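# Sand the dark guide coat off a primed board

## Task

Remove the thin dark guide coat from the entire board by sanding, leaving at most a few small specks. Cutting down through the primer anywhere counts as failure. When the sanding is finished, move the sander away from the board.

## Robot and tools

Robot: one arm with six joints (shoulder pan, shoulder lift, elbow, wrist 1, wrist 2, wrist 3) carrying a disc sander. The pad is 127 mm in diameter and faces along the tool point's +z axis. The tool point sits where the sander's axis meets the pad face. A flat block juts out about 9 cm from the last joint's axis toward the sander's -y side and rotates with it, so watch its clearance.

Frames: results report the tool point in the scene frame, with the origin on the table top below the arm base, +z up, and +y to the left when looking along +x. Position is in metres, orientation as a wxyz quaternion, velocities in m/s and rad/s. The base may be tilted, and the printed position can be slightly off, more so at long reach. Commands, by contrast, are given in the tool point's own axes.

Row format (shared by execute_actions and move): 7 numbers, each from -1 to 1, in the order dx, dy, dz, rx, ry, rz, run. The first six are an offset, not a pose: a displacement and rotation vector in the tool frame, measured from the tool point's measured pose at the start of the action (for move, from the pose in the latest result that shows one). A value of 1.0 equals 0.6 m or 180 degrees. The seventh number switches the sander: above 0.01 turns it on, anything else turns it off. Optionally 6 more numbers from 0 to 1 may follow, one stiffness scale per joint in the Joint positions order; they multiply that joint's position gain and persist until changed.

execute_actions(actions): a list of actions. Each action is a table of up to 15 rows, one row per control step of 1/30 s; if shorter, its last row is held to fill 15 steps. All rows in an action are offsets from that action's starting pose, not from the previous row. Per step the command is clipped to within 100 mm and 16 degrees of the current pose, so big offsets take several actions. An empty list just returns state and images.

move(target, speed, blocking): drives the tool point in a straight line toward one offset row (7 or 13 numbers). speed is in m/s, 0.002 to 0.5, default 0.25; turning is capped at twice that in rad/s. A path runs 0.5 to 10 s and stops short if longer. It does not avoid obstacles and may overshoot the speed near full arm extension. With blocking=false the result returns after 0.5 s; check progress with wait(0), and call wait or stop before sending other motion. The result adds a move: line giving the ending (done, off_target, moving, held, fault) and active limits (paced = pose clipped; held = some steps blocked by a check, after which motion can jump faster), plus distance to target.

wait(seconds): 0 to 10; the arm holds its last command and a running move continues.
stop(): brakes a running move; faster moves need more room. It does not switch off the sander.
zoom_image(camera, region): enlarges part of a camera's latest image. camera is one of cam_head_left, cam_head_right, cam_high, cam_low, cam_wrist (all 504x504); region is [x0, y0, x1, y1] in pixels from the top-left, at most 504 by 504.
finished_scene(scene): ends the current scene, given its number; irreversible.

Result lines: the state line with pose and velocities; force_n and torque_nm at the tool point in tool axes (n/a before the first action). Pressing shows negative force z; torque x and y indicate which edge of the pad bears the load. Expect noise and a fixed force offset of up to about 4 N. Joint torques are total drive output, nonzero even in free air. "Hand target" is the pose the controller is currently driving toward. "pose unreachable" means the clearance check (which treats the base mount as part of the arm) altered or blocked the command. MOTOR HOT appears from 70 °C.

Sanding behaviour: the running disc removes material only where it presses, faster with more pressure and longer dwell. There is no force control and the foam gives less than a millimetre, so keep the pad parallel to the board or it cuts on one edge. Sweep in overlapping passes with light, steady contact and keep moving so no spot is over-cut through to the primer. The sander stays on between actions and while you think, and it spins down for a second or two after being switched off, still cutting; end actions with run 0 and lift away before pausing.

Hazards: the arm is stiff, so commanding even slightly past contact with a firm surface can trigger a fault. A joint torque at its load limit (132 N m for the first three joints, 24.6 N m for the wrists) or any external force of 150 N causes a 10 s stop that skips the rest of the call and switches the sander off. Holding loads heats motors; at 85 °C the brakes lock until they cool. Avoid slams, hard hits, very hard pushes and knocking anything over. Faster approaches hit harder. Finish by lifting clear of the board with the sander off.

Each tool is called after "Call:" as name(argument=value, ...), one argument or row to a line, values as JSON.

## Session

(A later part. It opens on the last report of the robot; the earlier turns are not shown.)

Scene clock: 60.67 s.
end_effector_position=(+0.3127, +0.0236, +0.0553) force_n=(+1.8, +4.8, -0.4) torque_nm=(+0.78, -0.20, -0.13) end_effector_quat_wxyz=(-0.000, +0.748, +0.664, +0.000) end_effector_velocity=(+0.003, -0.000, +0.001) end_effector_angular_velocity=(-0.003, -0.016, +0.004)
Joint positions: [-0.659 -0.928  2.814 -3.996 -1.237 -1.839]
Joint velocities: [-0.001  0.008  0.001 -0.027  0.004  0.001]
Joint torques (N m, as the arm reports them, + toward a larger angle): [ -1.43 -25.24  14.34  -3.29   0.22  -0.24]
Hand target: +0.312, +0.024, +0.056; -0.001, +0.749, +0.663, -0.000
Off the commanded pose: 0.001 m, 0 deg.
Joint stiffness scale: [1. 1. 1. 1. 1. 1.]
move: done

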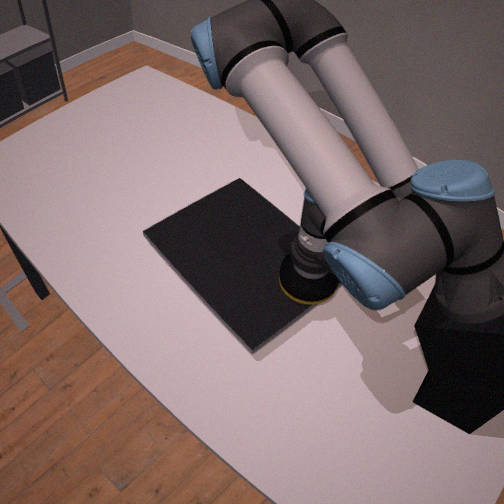

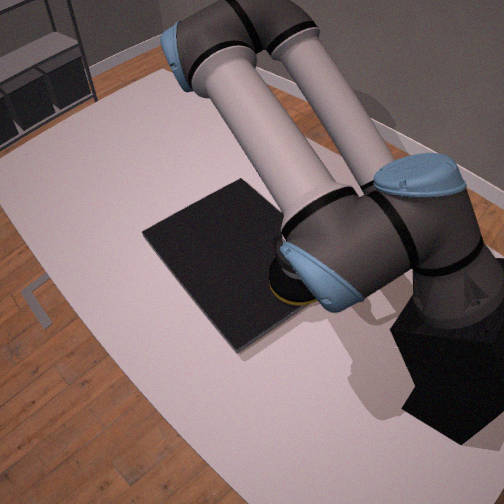

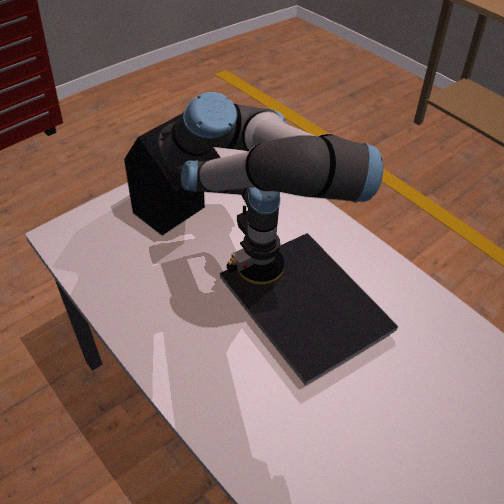

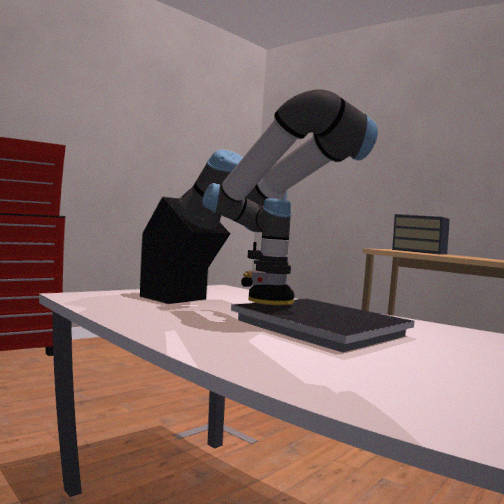

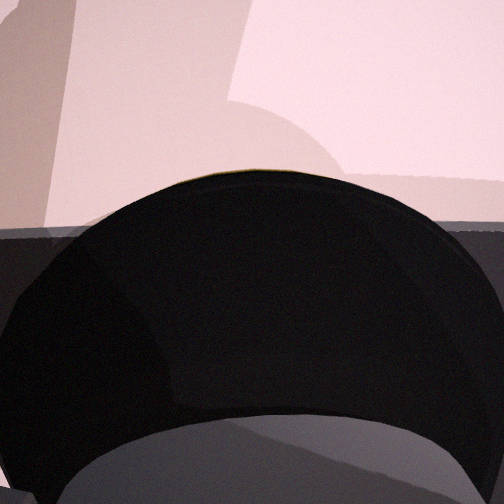

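Call:
move(
  target=[0.032, -0.0102, 0.0163, 0, 0, 0.0009, 0],
  speed=0.05,
)

Call:
move(
  target=[0, 0, 0.0055, 0, 0, 0, 0],
  speed=0.006,
)

Scene clock: 68.77 s.
end_effector_position=(+0.3085, +0.0433, +0.0464) force_n=(+3.1, +4.9, +3.9) torque_nm=(+0.36, -0.27, -0.08) end_effector_quat_wxyz=(-0.001, +0.749, +0.662, -0.000) end_effector_velocity=(+0.002, -0.002, +0.000) end_effector_angular_velocity=(-0.013, -0.009, -0.011)
Joint positions: [-0.573 -0.873  2.794 -4.053 -1.281 -1.76 ]
Joint velocities: [ 0.002  0.002 -0.002 -0.013 -0.011  0.016]
Joint torques (N m, as the arm reports them, + toward a larger angle): [  4.37 -26.67  11.26  -3.54  -0.57   0.57]
Hand target: +0.309, +0.043, +0.046; -0.000, +0.749, +0.663, +0.000
Off the commanded pose: 0.001 m, 0 deg.
Joint stiffness scale: [1. 1. 1. 1. 1. 1.]
move: done

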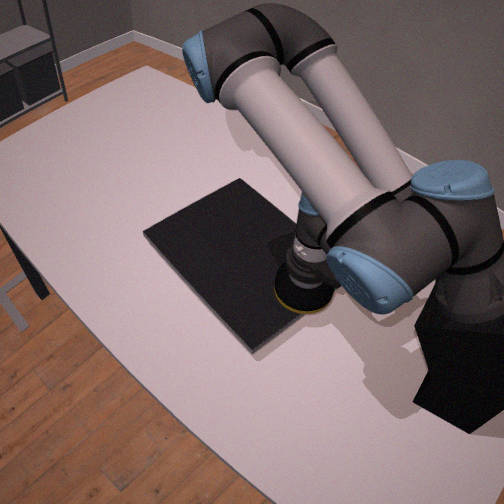

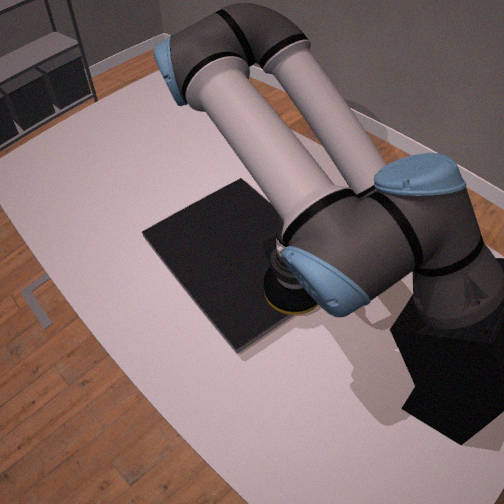

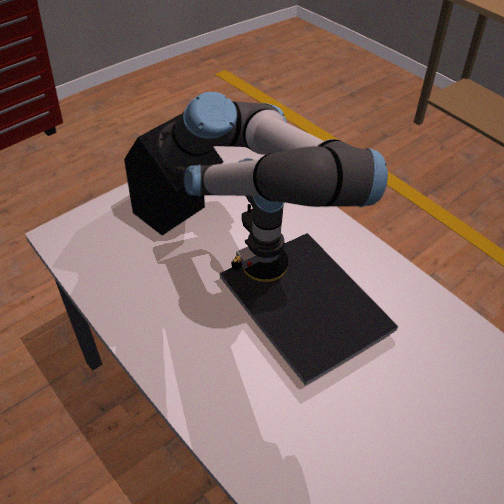

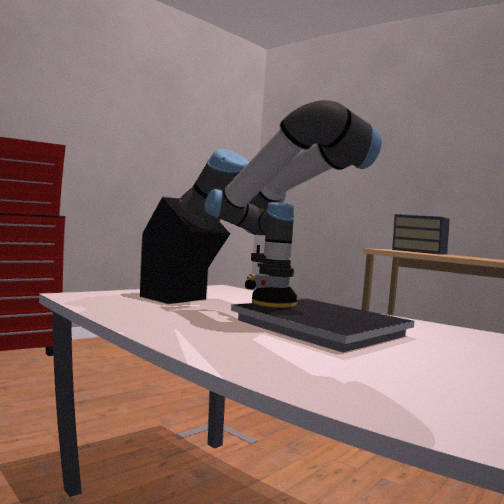

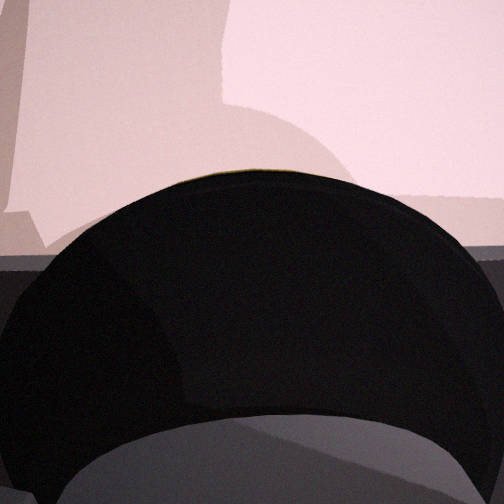

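Scene clock: 69.53 s.
end_effector_position=(+0.3081, +0.0431, +0.0441) force_n=(-1.1, +2.7, -2.3) torque_nm=(+0.26, +0.24, +0.01) end_effector_quat_wxyz=(-0.001, +0.750, +0.662, -0.000) end_effector_velocity=(+0.000, +0.000, -0.001) end_effector_angular_velocity=(+0.000, -0.001, +0.000)
Joint positions: [-0.572 -0.863  2.789 -4.057 -1.282 -1.757]
Joint velocities: [ 0.002  0.005 -0.003 -0.004 -0.001  0.002]
Joint torques (N m, as the arm reports them, + toward a larger angle): [  3.9  -26.38  11.04  -3.6   -0.8    0.5 ]
Hand target: +0.308, +0.043, +0.043; -0.001, +0.749, +0.662, -0.000
Off the commanded pose: 0.001 m, 0 deg.
Joint stiffness scale: [1. 1. 1. 1. 1. 1.]
move: done

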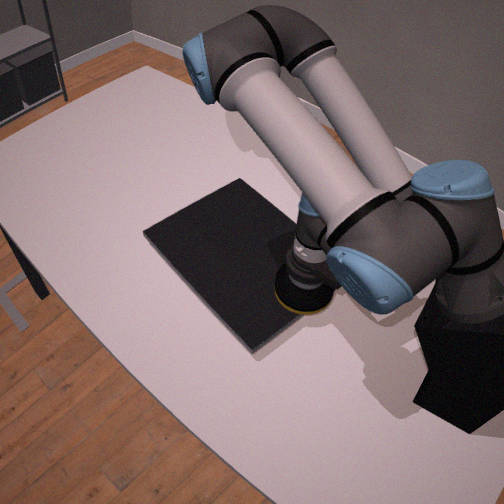

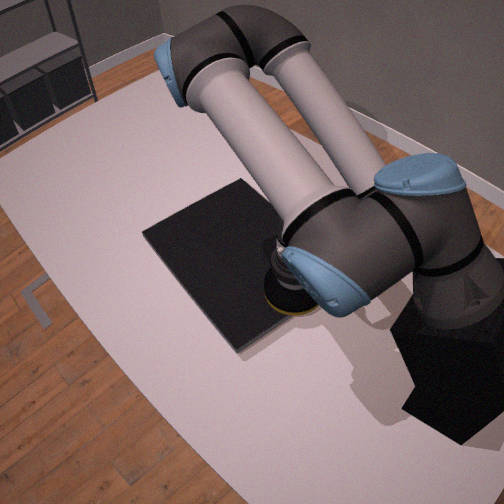

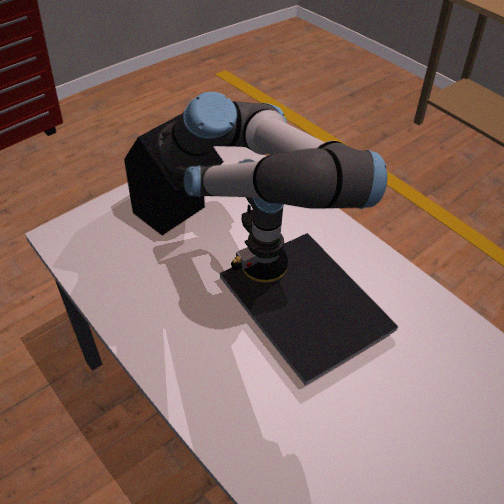

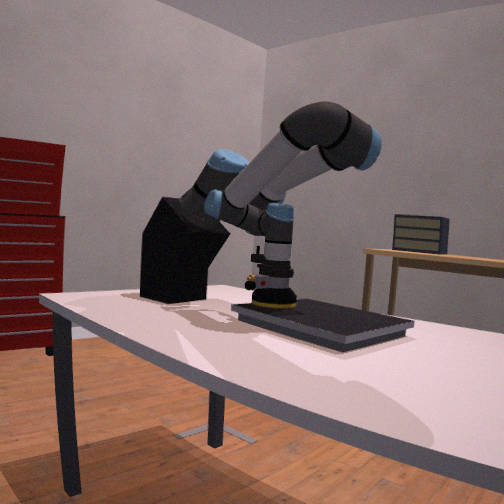

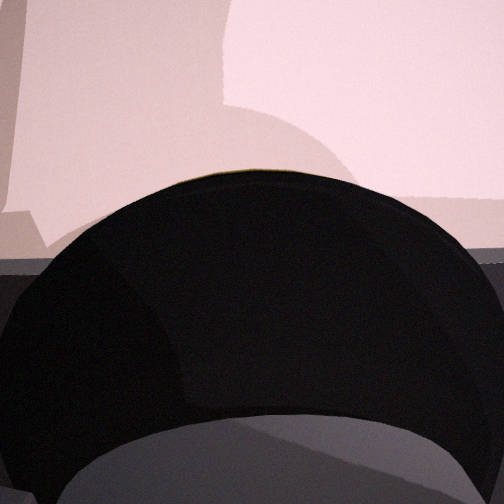

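Call:
move(
  target=[0.01, 0.5128, 0.0138, 0.006, 0.00035, 0.0005, 1],
  speed=0.08,
  blocking=false,
)

Call:
wait(
  seconds=1.5,
)

Call:
wait(
  seconds=1.2,
)

Call:
wait(
  seconds=2,
)

Call:
move(
  target=[0, 0.05, -0.15, 0, 0, 0, 0],
  speed=0.15,
)

Scene clock: 72.10 s.
end_effector_position=(+0.3358, +0.0399, +0.0451) force_n=(+0.5, +2.8, -2.4) torque_nm=(+0.23, +0.28, +0.09) end_effector_quat_wxyz=(+0.003, +0.749, +0.662, +0.003) end_effector_velocity=(+0.081, -0.009, -0.001) end_effector_angular_velocity=(-0.000, -0.007, +0.001)
Joint positions: [-0.553 -0.988  2.741 -3.9   -1.291 -1.739]
Joint velocities: [ 0.059 -0.332 -0.164  0.475 -0.03   0.053]
Joint torques (N m, as the arm reports them, + toward a larger angle): [  3.81 -30.08   7.78  -2.69  -0.72   0.65]
Hand target: +0.347, +0.039, +0.044; +0.000, +0.750, +0.662, +0.001
Off the commanded pose: 0.280 m, 2 deg.
Joint stiffness scale: [1. 1. 1. 1. 1. 1.]
move: running

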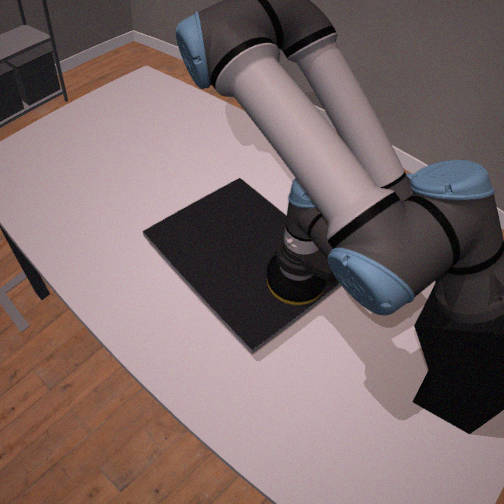

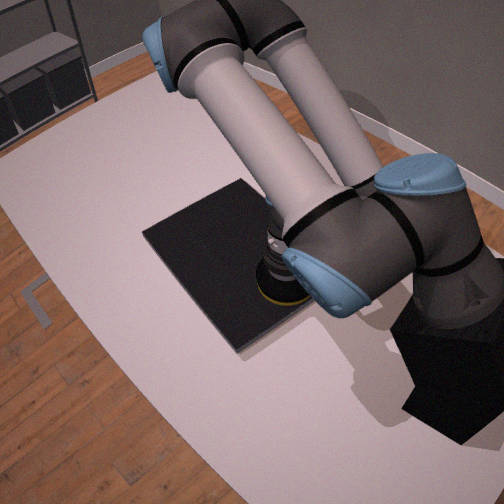

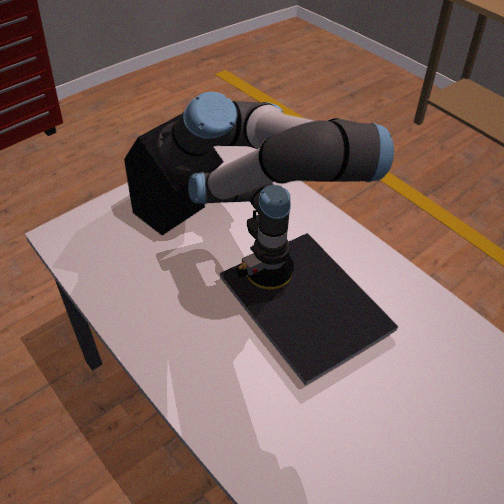

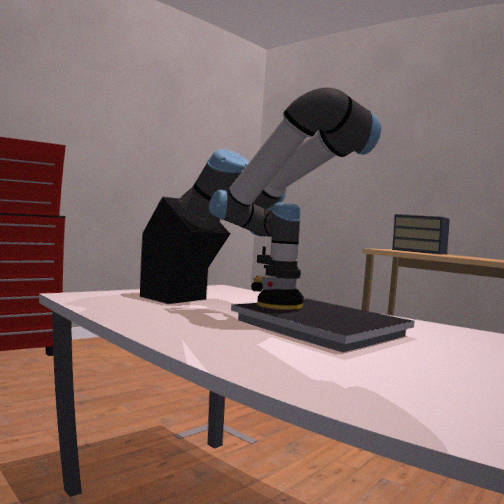

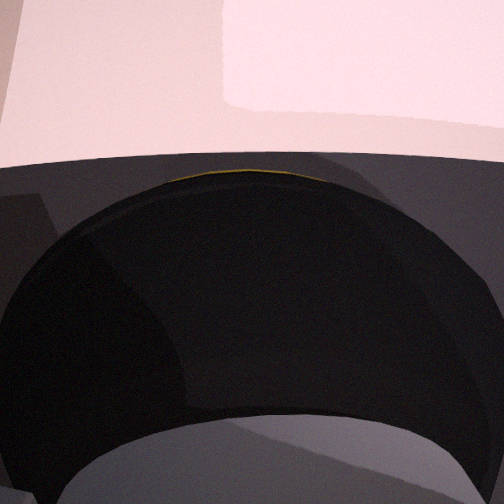

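Scene clock: 73.60 s.
end_effector_position=(+0.4559, +0.0266, +0.0429) force_n=(+3.0, +5.2, -11.3) torque_nm=(+0.44, -0.31, -0.06) end_effector_quat_wxyz=(+0.001, +0.749, +0.662, +0.001) end_effector_velocity=(+0.082, -0.008, -0.000) end_effector_angular_velocity=(+0.002, -0.002, +0.000)
Joint positions: [-0.49  -1.252  2.462 -3.365 -1.327 -1.685]
Joint velocities: [ 0.03  -0.067 -0.201  0.261 -0.013  0.026]
Joint torques (N m, as the arm reports them, + toward a larger angle): [  4.79 -28.71  -2.66  -0.92  -0.88   0.42]
Hand target: +0.465, +0.026, +0.040; -0.004, +0.750, +0.661, -0.003
Off the commanded pose: 0.159 m, 1 deg.
Joint stiffness scale: [1. 1. 1. 1. 1. 1.]
earlier move: running
wait: 1.50 s; no rest

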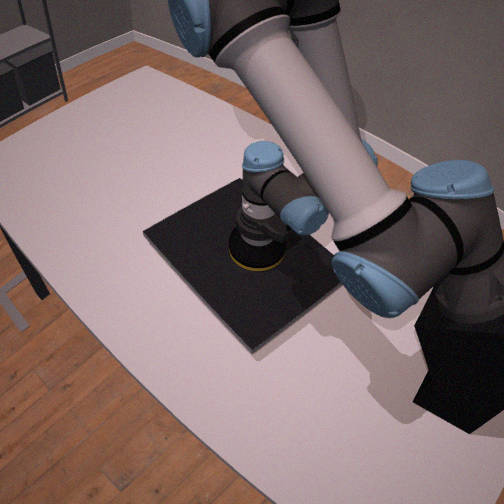

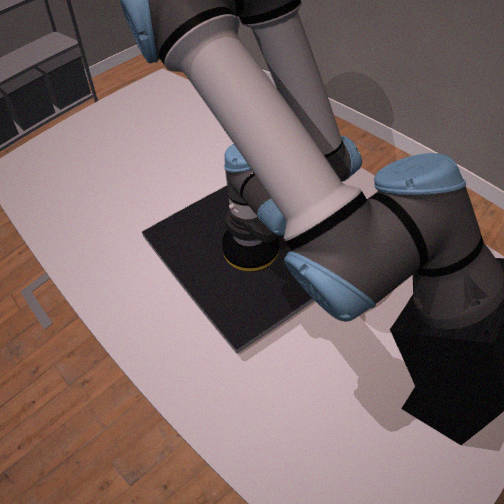

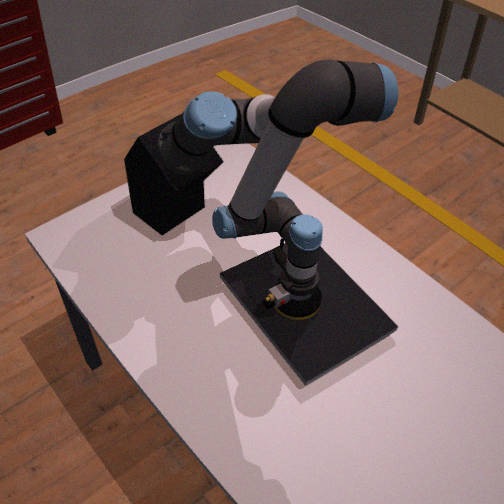

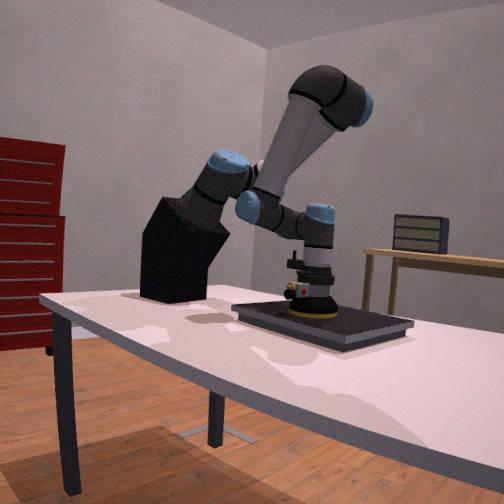

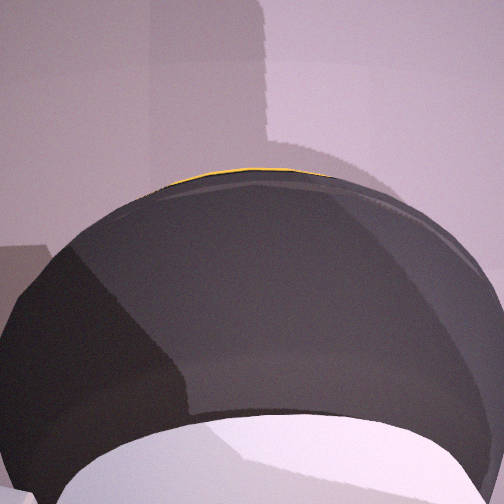

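Scene clock: 74.80 s.
end_effector_position=(+0.5540, +0.0161, +0.0430) force_n=(+4.7, +3.2, -17.9) torque_nm=(+0.68, -0.62, -0.07) end_effector_quat_wxyz=(+0.001, +0.749, +0.662, +0.001) end_effector_velocity=(+0.079, -0.007, +0.000) end_effector_angular_velocity=(+0.001, +0.005, +0.001)
Joint positions: [-0.461 -1.28   2.211 -3.093 -1.343 -1.661]
Joint velocities: [ 0.021  0.01  -0.213  0.203 -0.012  0.016]
Joint torques (N m, as the arm reports them, + toward a larger angle): [  3.2  -29.45  -7.21  -1.1   -0.64   0.53]
Hand target: +0.560, +0.016, +0.037; -0.007, +0.750, +0.661, -0.005
Off the commanded pose: 0.061 m, 1 deg.
Joint stiffness scale: [1. 1. 1. 1. 1. 1.]
earlier move: running
wait: 1.20 s; no rest

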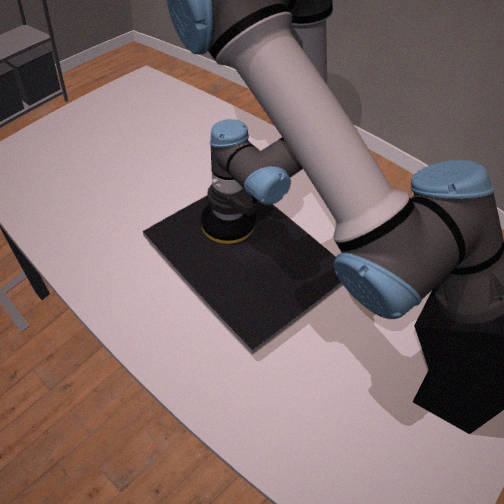

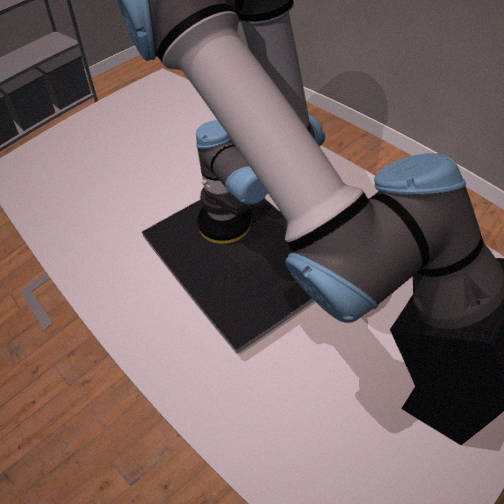

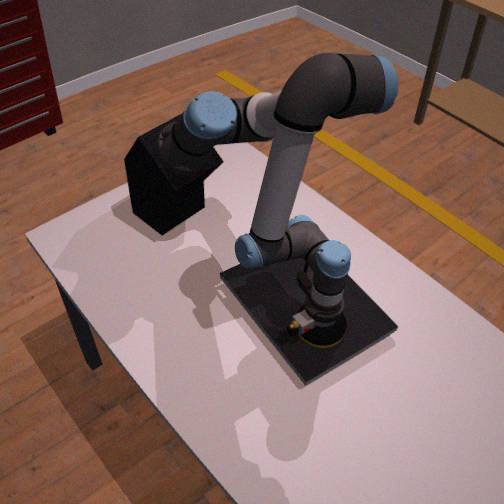

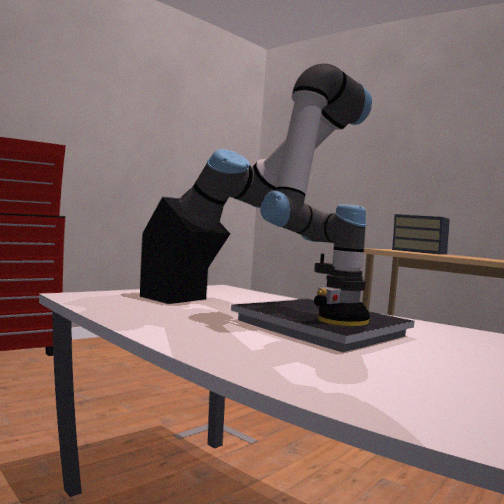

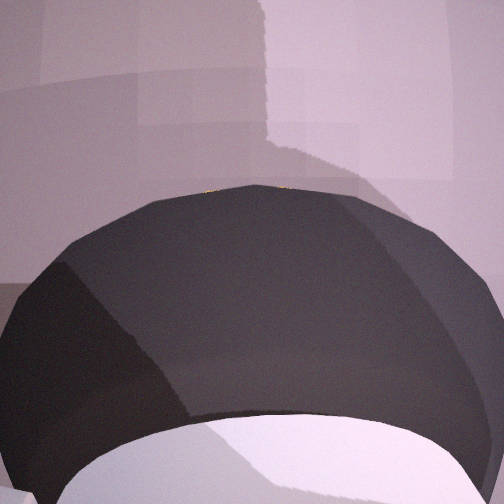

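Scene clock: 75.87 s.
end_effector_position=(+0.6210, +0.0088, +0.0430) force_n=(+0.0, -0.5, -27.3) torque_nm=(+0.22, -0.03, -0.30) end_effector_quat_wxyz=(-0.000, +0.749, +0.662, -0.000) end_effector_velocity=(+0.000, -0.000, -0.000) end_effector_angular_velocity=(-0.002, +0.006, -0.001)
Joint positions: [-0.447 -1.256  2.025 -2.929 -1.352 -1.649]
Joint velocities: [ 0.001 -0.    -0.004  0.009 -0.004  0.   ]
Joint torques (N m, as the arm reports them, + toward a larger angle): [  4.07 -33.53  -9.08  -0.65  -0.63   0.5 ]
Hand target: +0.614, +0.010, +0.035; -0.009, +0.750, +0.661, -0.006
Off the commanded pose: 0.011 m, 1 deg.
Joint stiffness scale: [1. 1. 1. 1. 1. 1.]
earlier move: off_target
wait: 1.07 of 2 s (the move ended)

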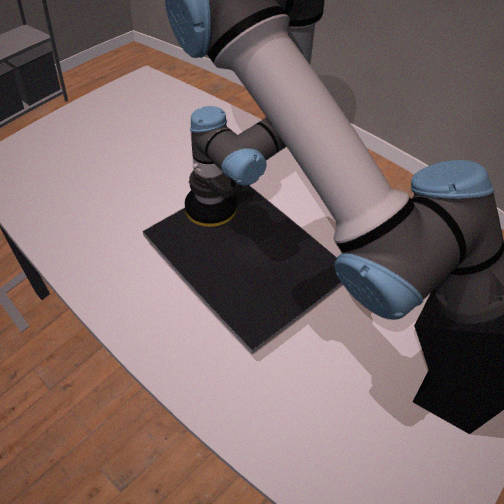

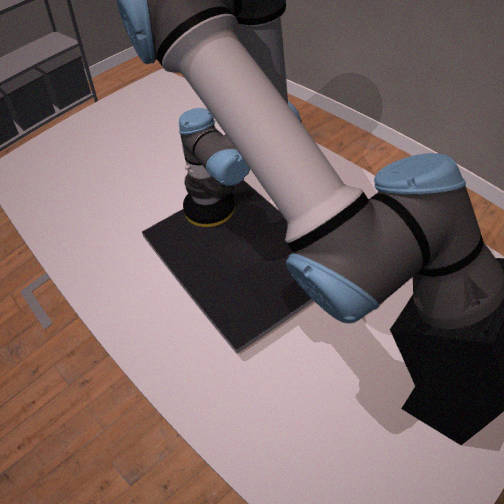

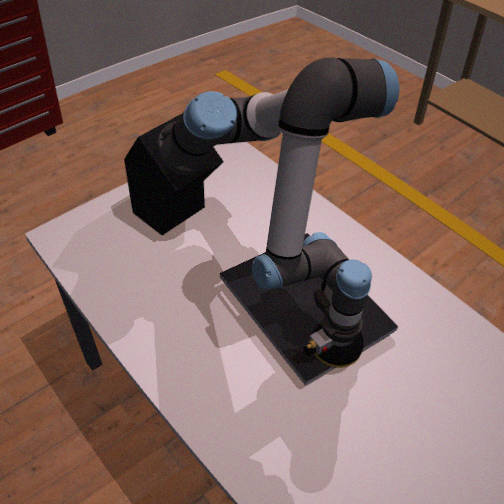

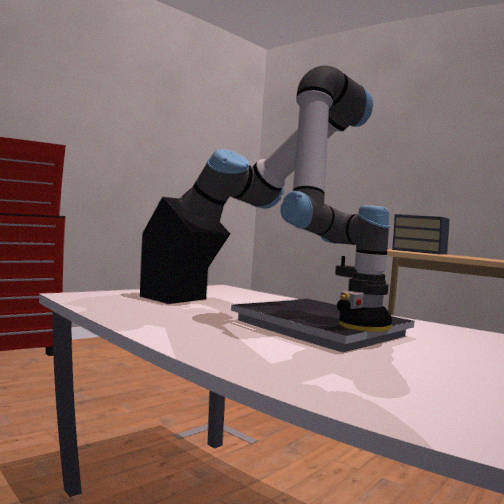

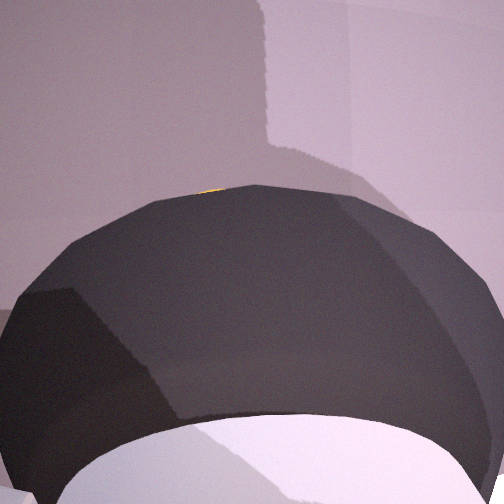

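Scene clock: 77.03 s.
end_effector_position=(+0.6498, +0.0062, +0.1323) force_n=(+3.0, -1.7, -2.2) torque_nm=(-0.48, -0.35, +0.03) end_effector_quat_wxyz=(-0.001, +0.749, +0.662, -0.001) end_effector_velocity=(-0.002, +0.001, -0.001) end_effector_angular_velocity=(+0.004, +0.008, -0.002)
Joint positions: [-0.482 -1.46   1.998 -2.691 -1.332 -1.68 ]
Joint velocities: [ 0.    -0.001 -0.     0.01   0.002 -0.001]
Joint torques (N m, as the arm reports them, + toward a larger angle): [ -0.24 -42.94 -16.04  -3.03   0.15   0.17]
Hand target: +0.651, +0.005, +0.133; -0.000, +0.749, +0.662, -0.000
Off the commanded pose: 0.002 m, 0 deg.
Joint stiffness scale: [1. 1. 1. 1. 1. 1.]
move: done

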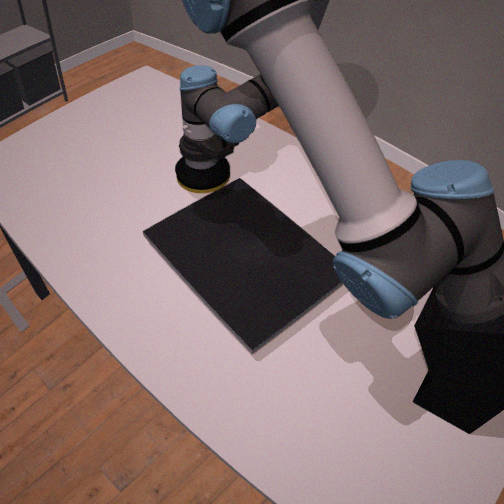

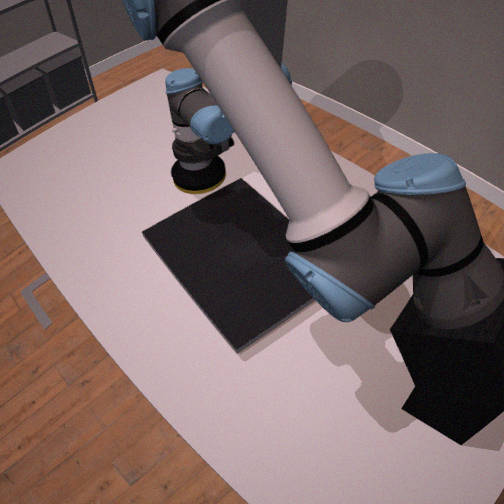

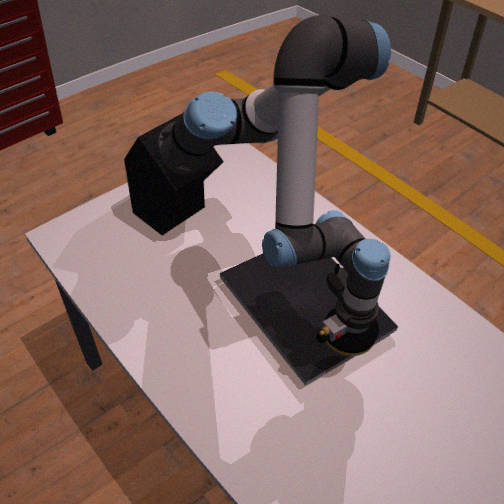

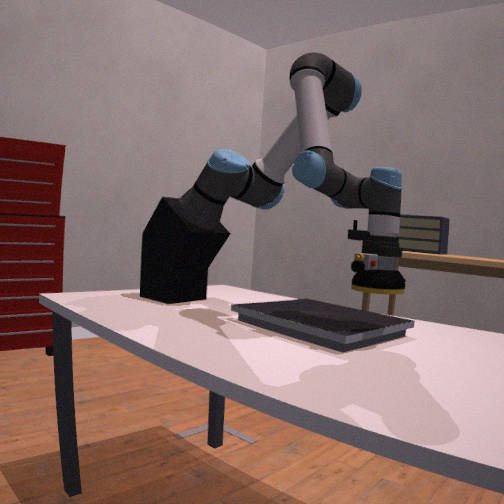

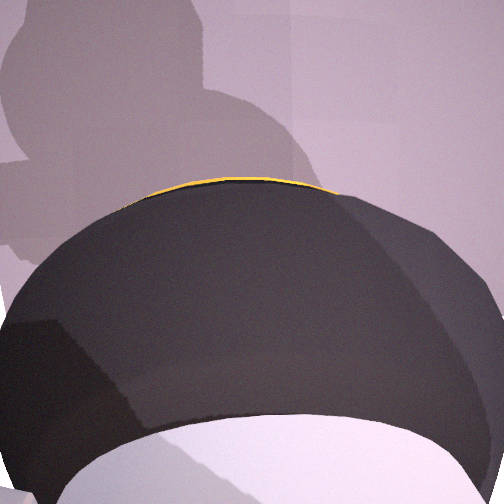

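Call:
zoom_image(
  camera="cam_head_left",
  region=[130, 160, 360, 370],
)

Region (130, 160, 360, 370) of cam_head_left's 504x504 image, scaled by 2.191, with more detail than that image has; it fills the top 460 rows of this view, and the rest is white.

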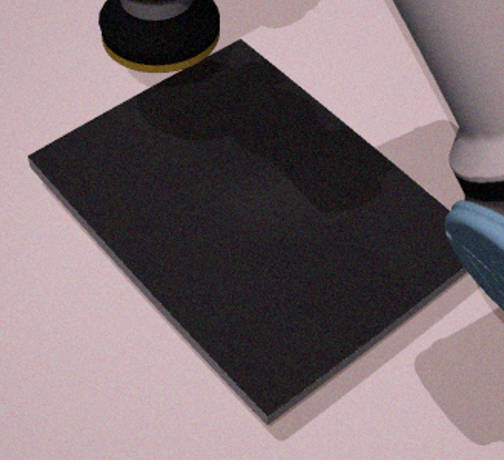

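Call:
move(
  target=[0.0033, -0.0383, 0.1372, -0.0009, 0, -0.0002, 0],
  speed=0.2,
)

Call:
move(
  target=[0, 0, 0.0145, 0, 0, 0, 0],
  speed=0.015,
)

Scene clock: 94.37 s.
end_effector_position=(+0.6259, +0.0101, +0.0502) force_n=(+7.3, +0.0, -3.9) torque_nm=(-0.27, -0.92, +0.13) end_effector_quat_wxyz=(-0.000, +0.750, +0.662, -0.000) end_effector_velocity=(+0.001, +0.000, +0.001) end_effector_angular_velocity=(-0.001, -0.003, -0.001)
Joint positions: [-0.446 -1.272  2.018 -2.906 -1.352 -1.648]
Joint velocities: [ 0.001 -0.001 -0.    -0.003 -0.     0.002]
Joint torques (N m, as the arm reports them, + toward a larger angle): [  3.24 -43.24 -12.53  -3.27  -0.7    0.41]
Hand target: +0.627, +0.011, +0.050; +0.000, +0.749, +0.663, +0.000
Off the commanded pose: 0.001 m, 0 deg.
Joint stiffness scale: [1. 1. 1. 1. 1. 1.]
move: done

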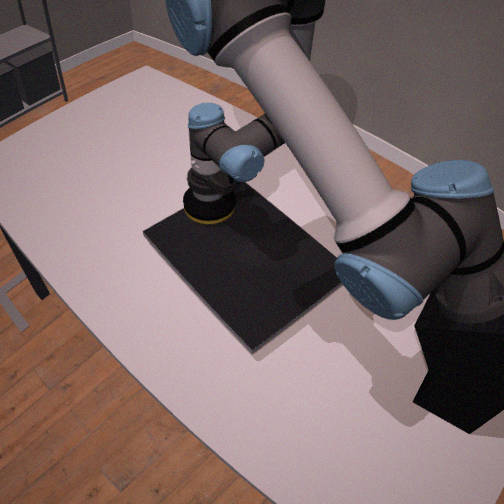

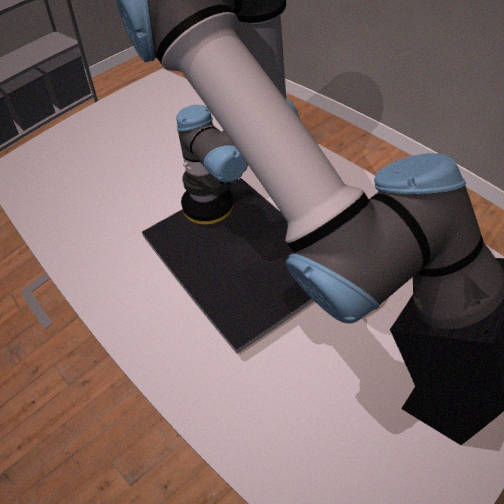

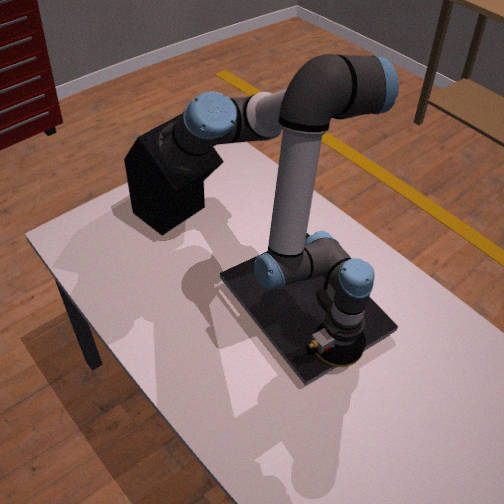

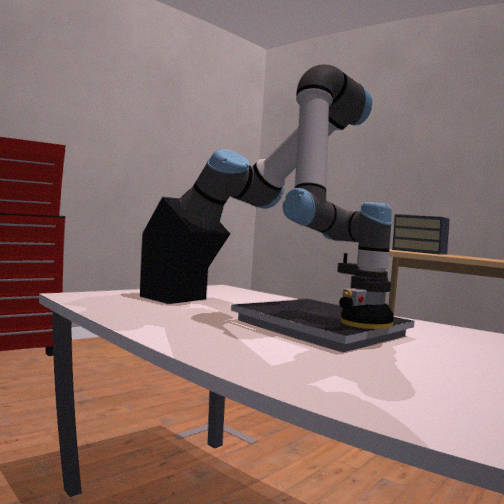

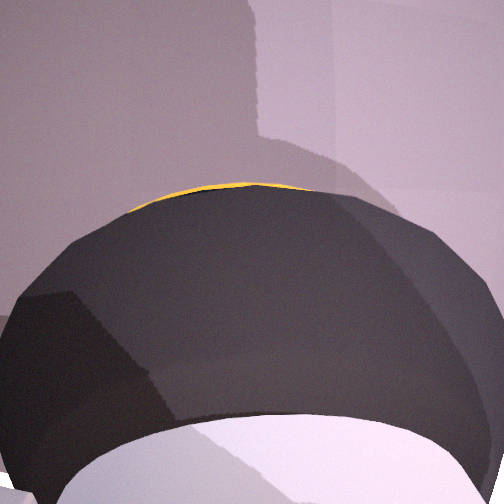

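Scene clock: 95.17 s.
end_effector_position=(+0.6253, +0.0091, +0.0435) force_n=(+4.3, +4.4, -2.6) torque_nm=(+0.91, -0.78, -0.39) end_effector_quat_wxyz=(+0.000, +0.750, +0.661, -0.000) end_effector_velocity=(+0.001, -0.000, +0.000) end_effector_angular_velocity=(-0.002, -0.005, +0.001)
Joint positions: [-0.445 -1.255  2.013 -2.92  -1.354 -1.645]
Joint velocities: [ 0.001  0.001 -0.001 -0.006 -0.001  0.001]
Joint torques (N m, as the arm reports them, + toward a larger angle): [  4.37 -39.52 -13.67  -3.56  -0.79   0.46]
Hand target: +0.626, +0.010, +0.041; -0.000, +0.750, +0.662, -0.000
Off the commanded pose: 0.002 m, 0 deg.
Joint stiffness scale: [1. 1. 1. 1. 1. 1.]
move: done

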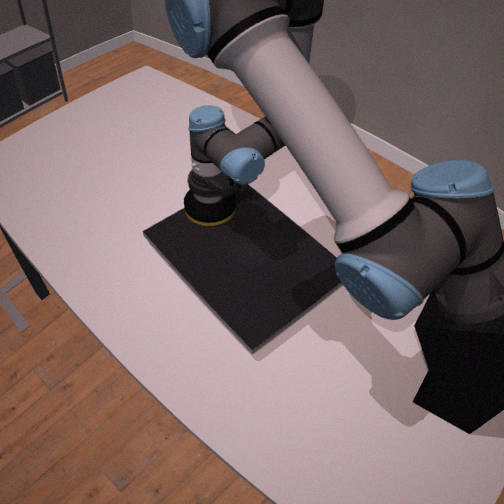

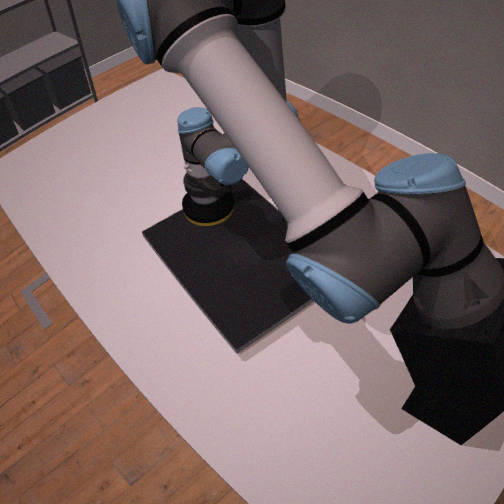

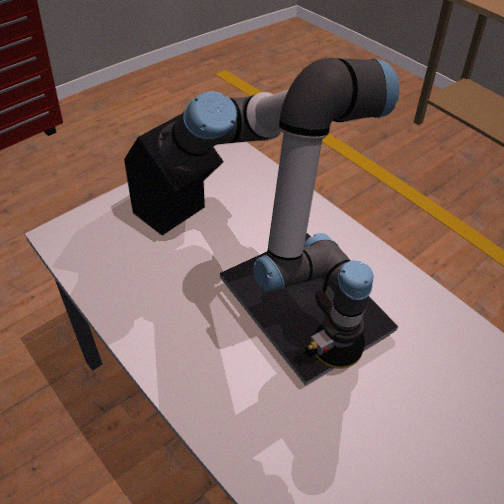

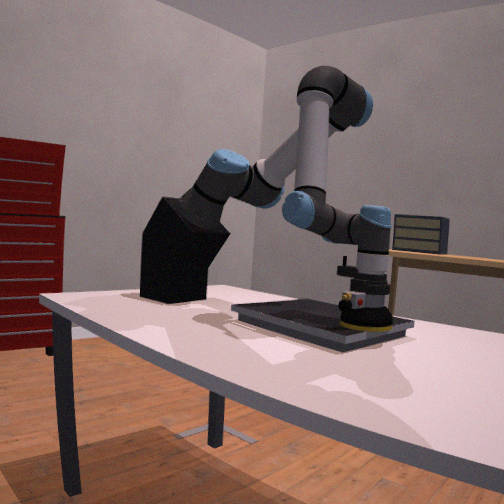

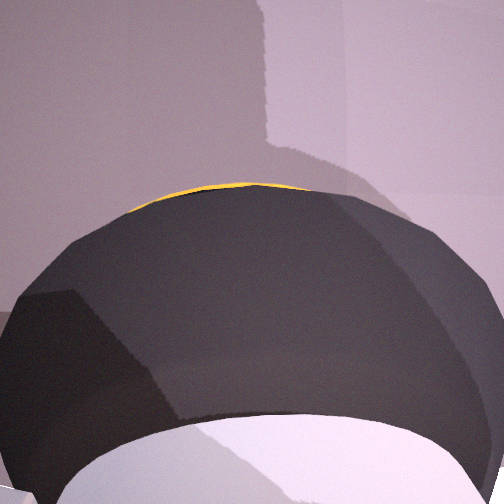

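Call:
execute_actions(
  actions=[],
)

Scene clock: 97.87 s.
end_effector_position=(+0.6254, +0.0091, +0.0434) force_n=(-1.7, -1.4, -11.0) torque_nm=(+0.31, +0.24, -0.16) end_effector_quat_wxyz=(+0.000, +0.750, +0.661, -0.000) end_effector_velocity=(+0.000, -0.000, +0.000) end_effector_angular_velocity=(-0.001, -0.002, -0.001)
Joint positions: [-0.444 -1.255  2.013 -2.92  -1.354 -1.645]
Joint velocities: [-0.    -0.    -0.    -0.002 -0.     0.001]
Joint torques (N m, as the arm reports them, + toward a larger angle): [  3.15 -40.1  -13.23  -3.7   -0.54   0.52]
Hand target: +0.626, +0.010, +0.041; -0.000, +0.750, +0.662, -0.000
Off the commanded pose: 0.002 m, 0 deg.
Joint stiffness scale: [1. 1. 1. 1. 1. 1.]

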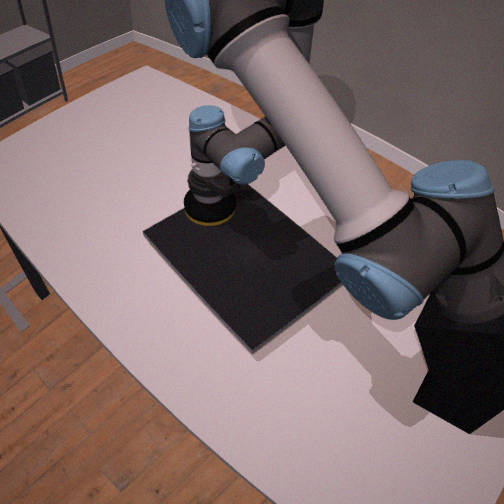

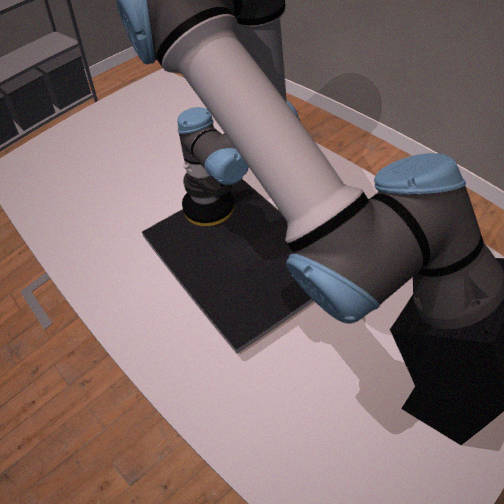

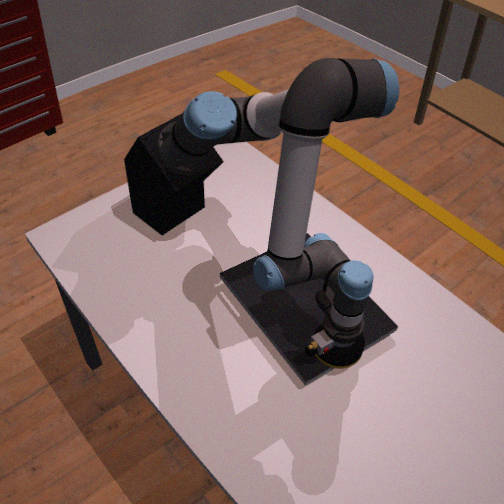

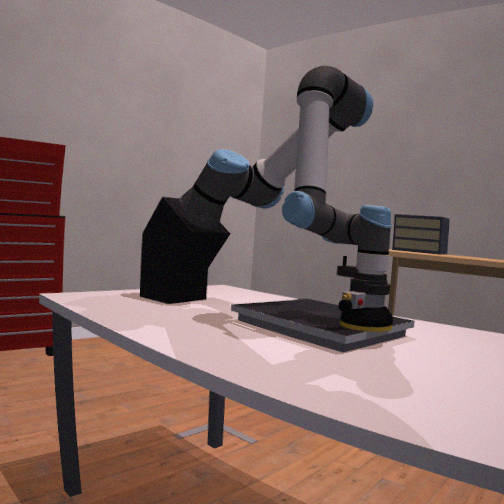

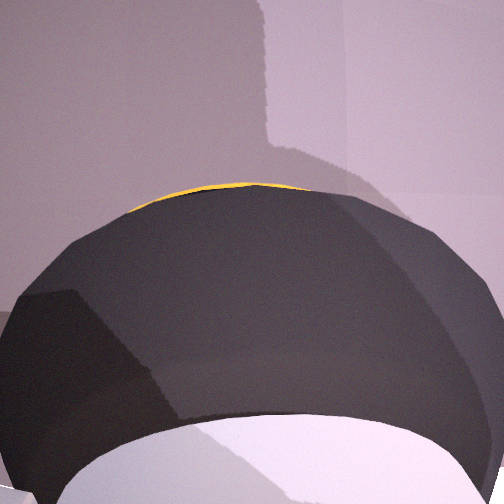

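Call:
zoom_image(
  camera="cam_head_left",
  region=[130, 160, 360, 370],
)

Call:
zoom_image(
  camera="cam_high",
  region=[200, 220, 420, 400],
)

Region (130, 160, 360, 370) of cam_head_left's 504x504 image, scaled by 2.191, with more detail than that image has; it fills the top 460 rows of this view, and the rest is white.

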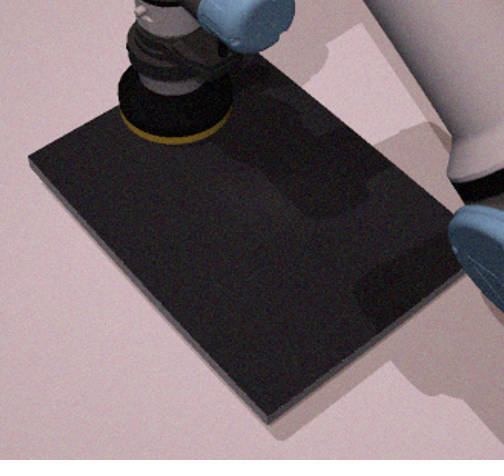

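Region (200, 220, 420, 400) of cam_high's 504x504 image, scaled by 2.291, with more detail than that image has; it fills the top 412 rows of this view, and the rest is white.

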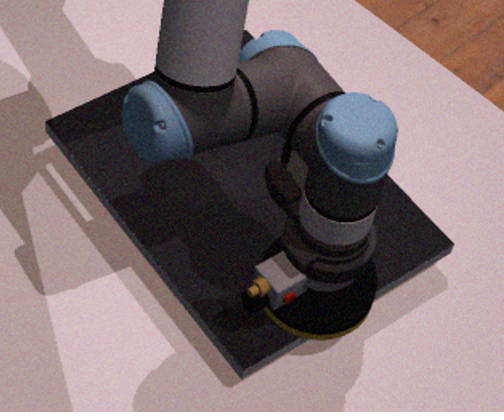

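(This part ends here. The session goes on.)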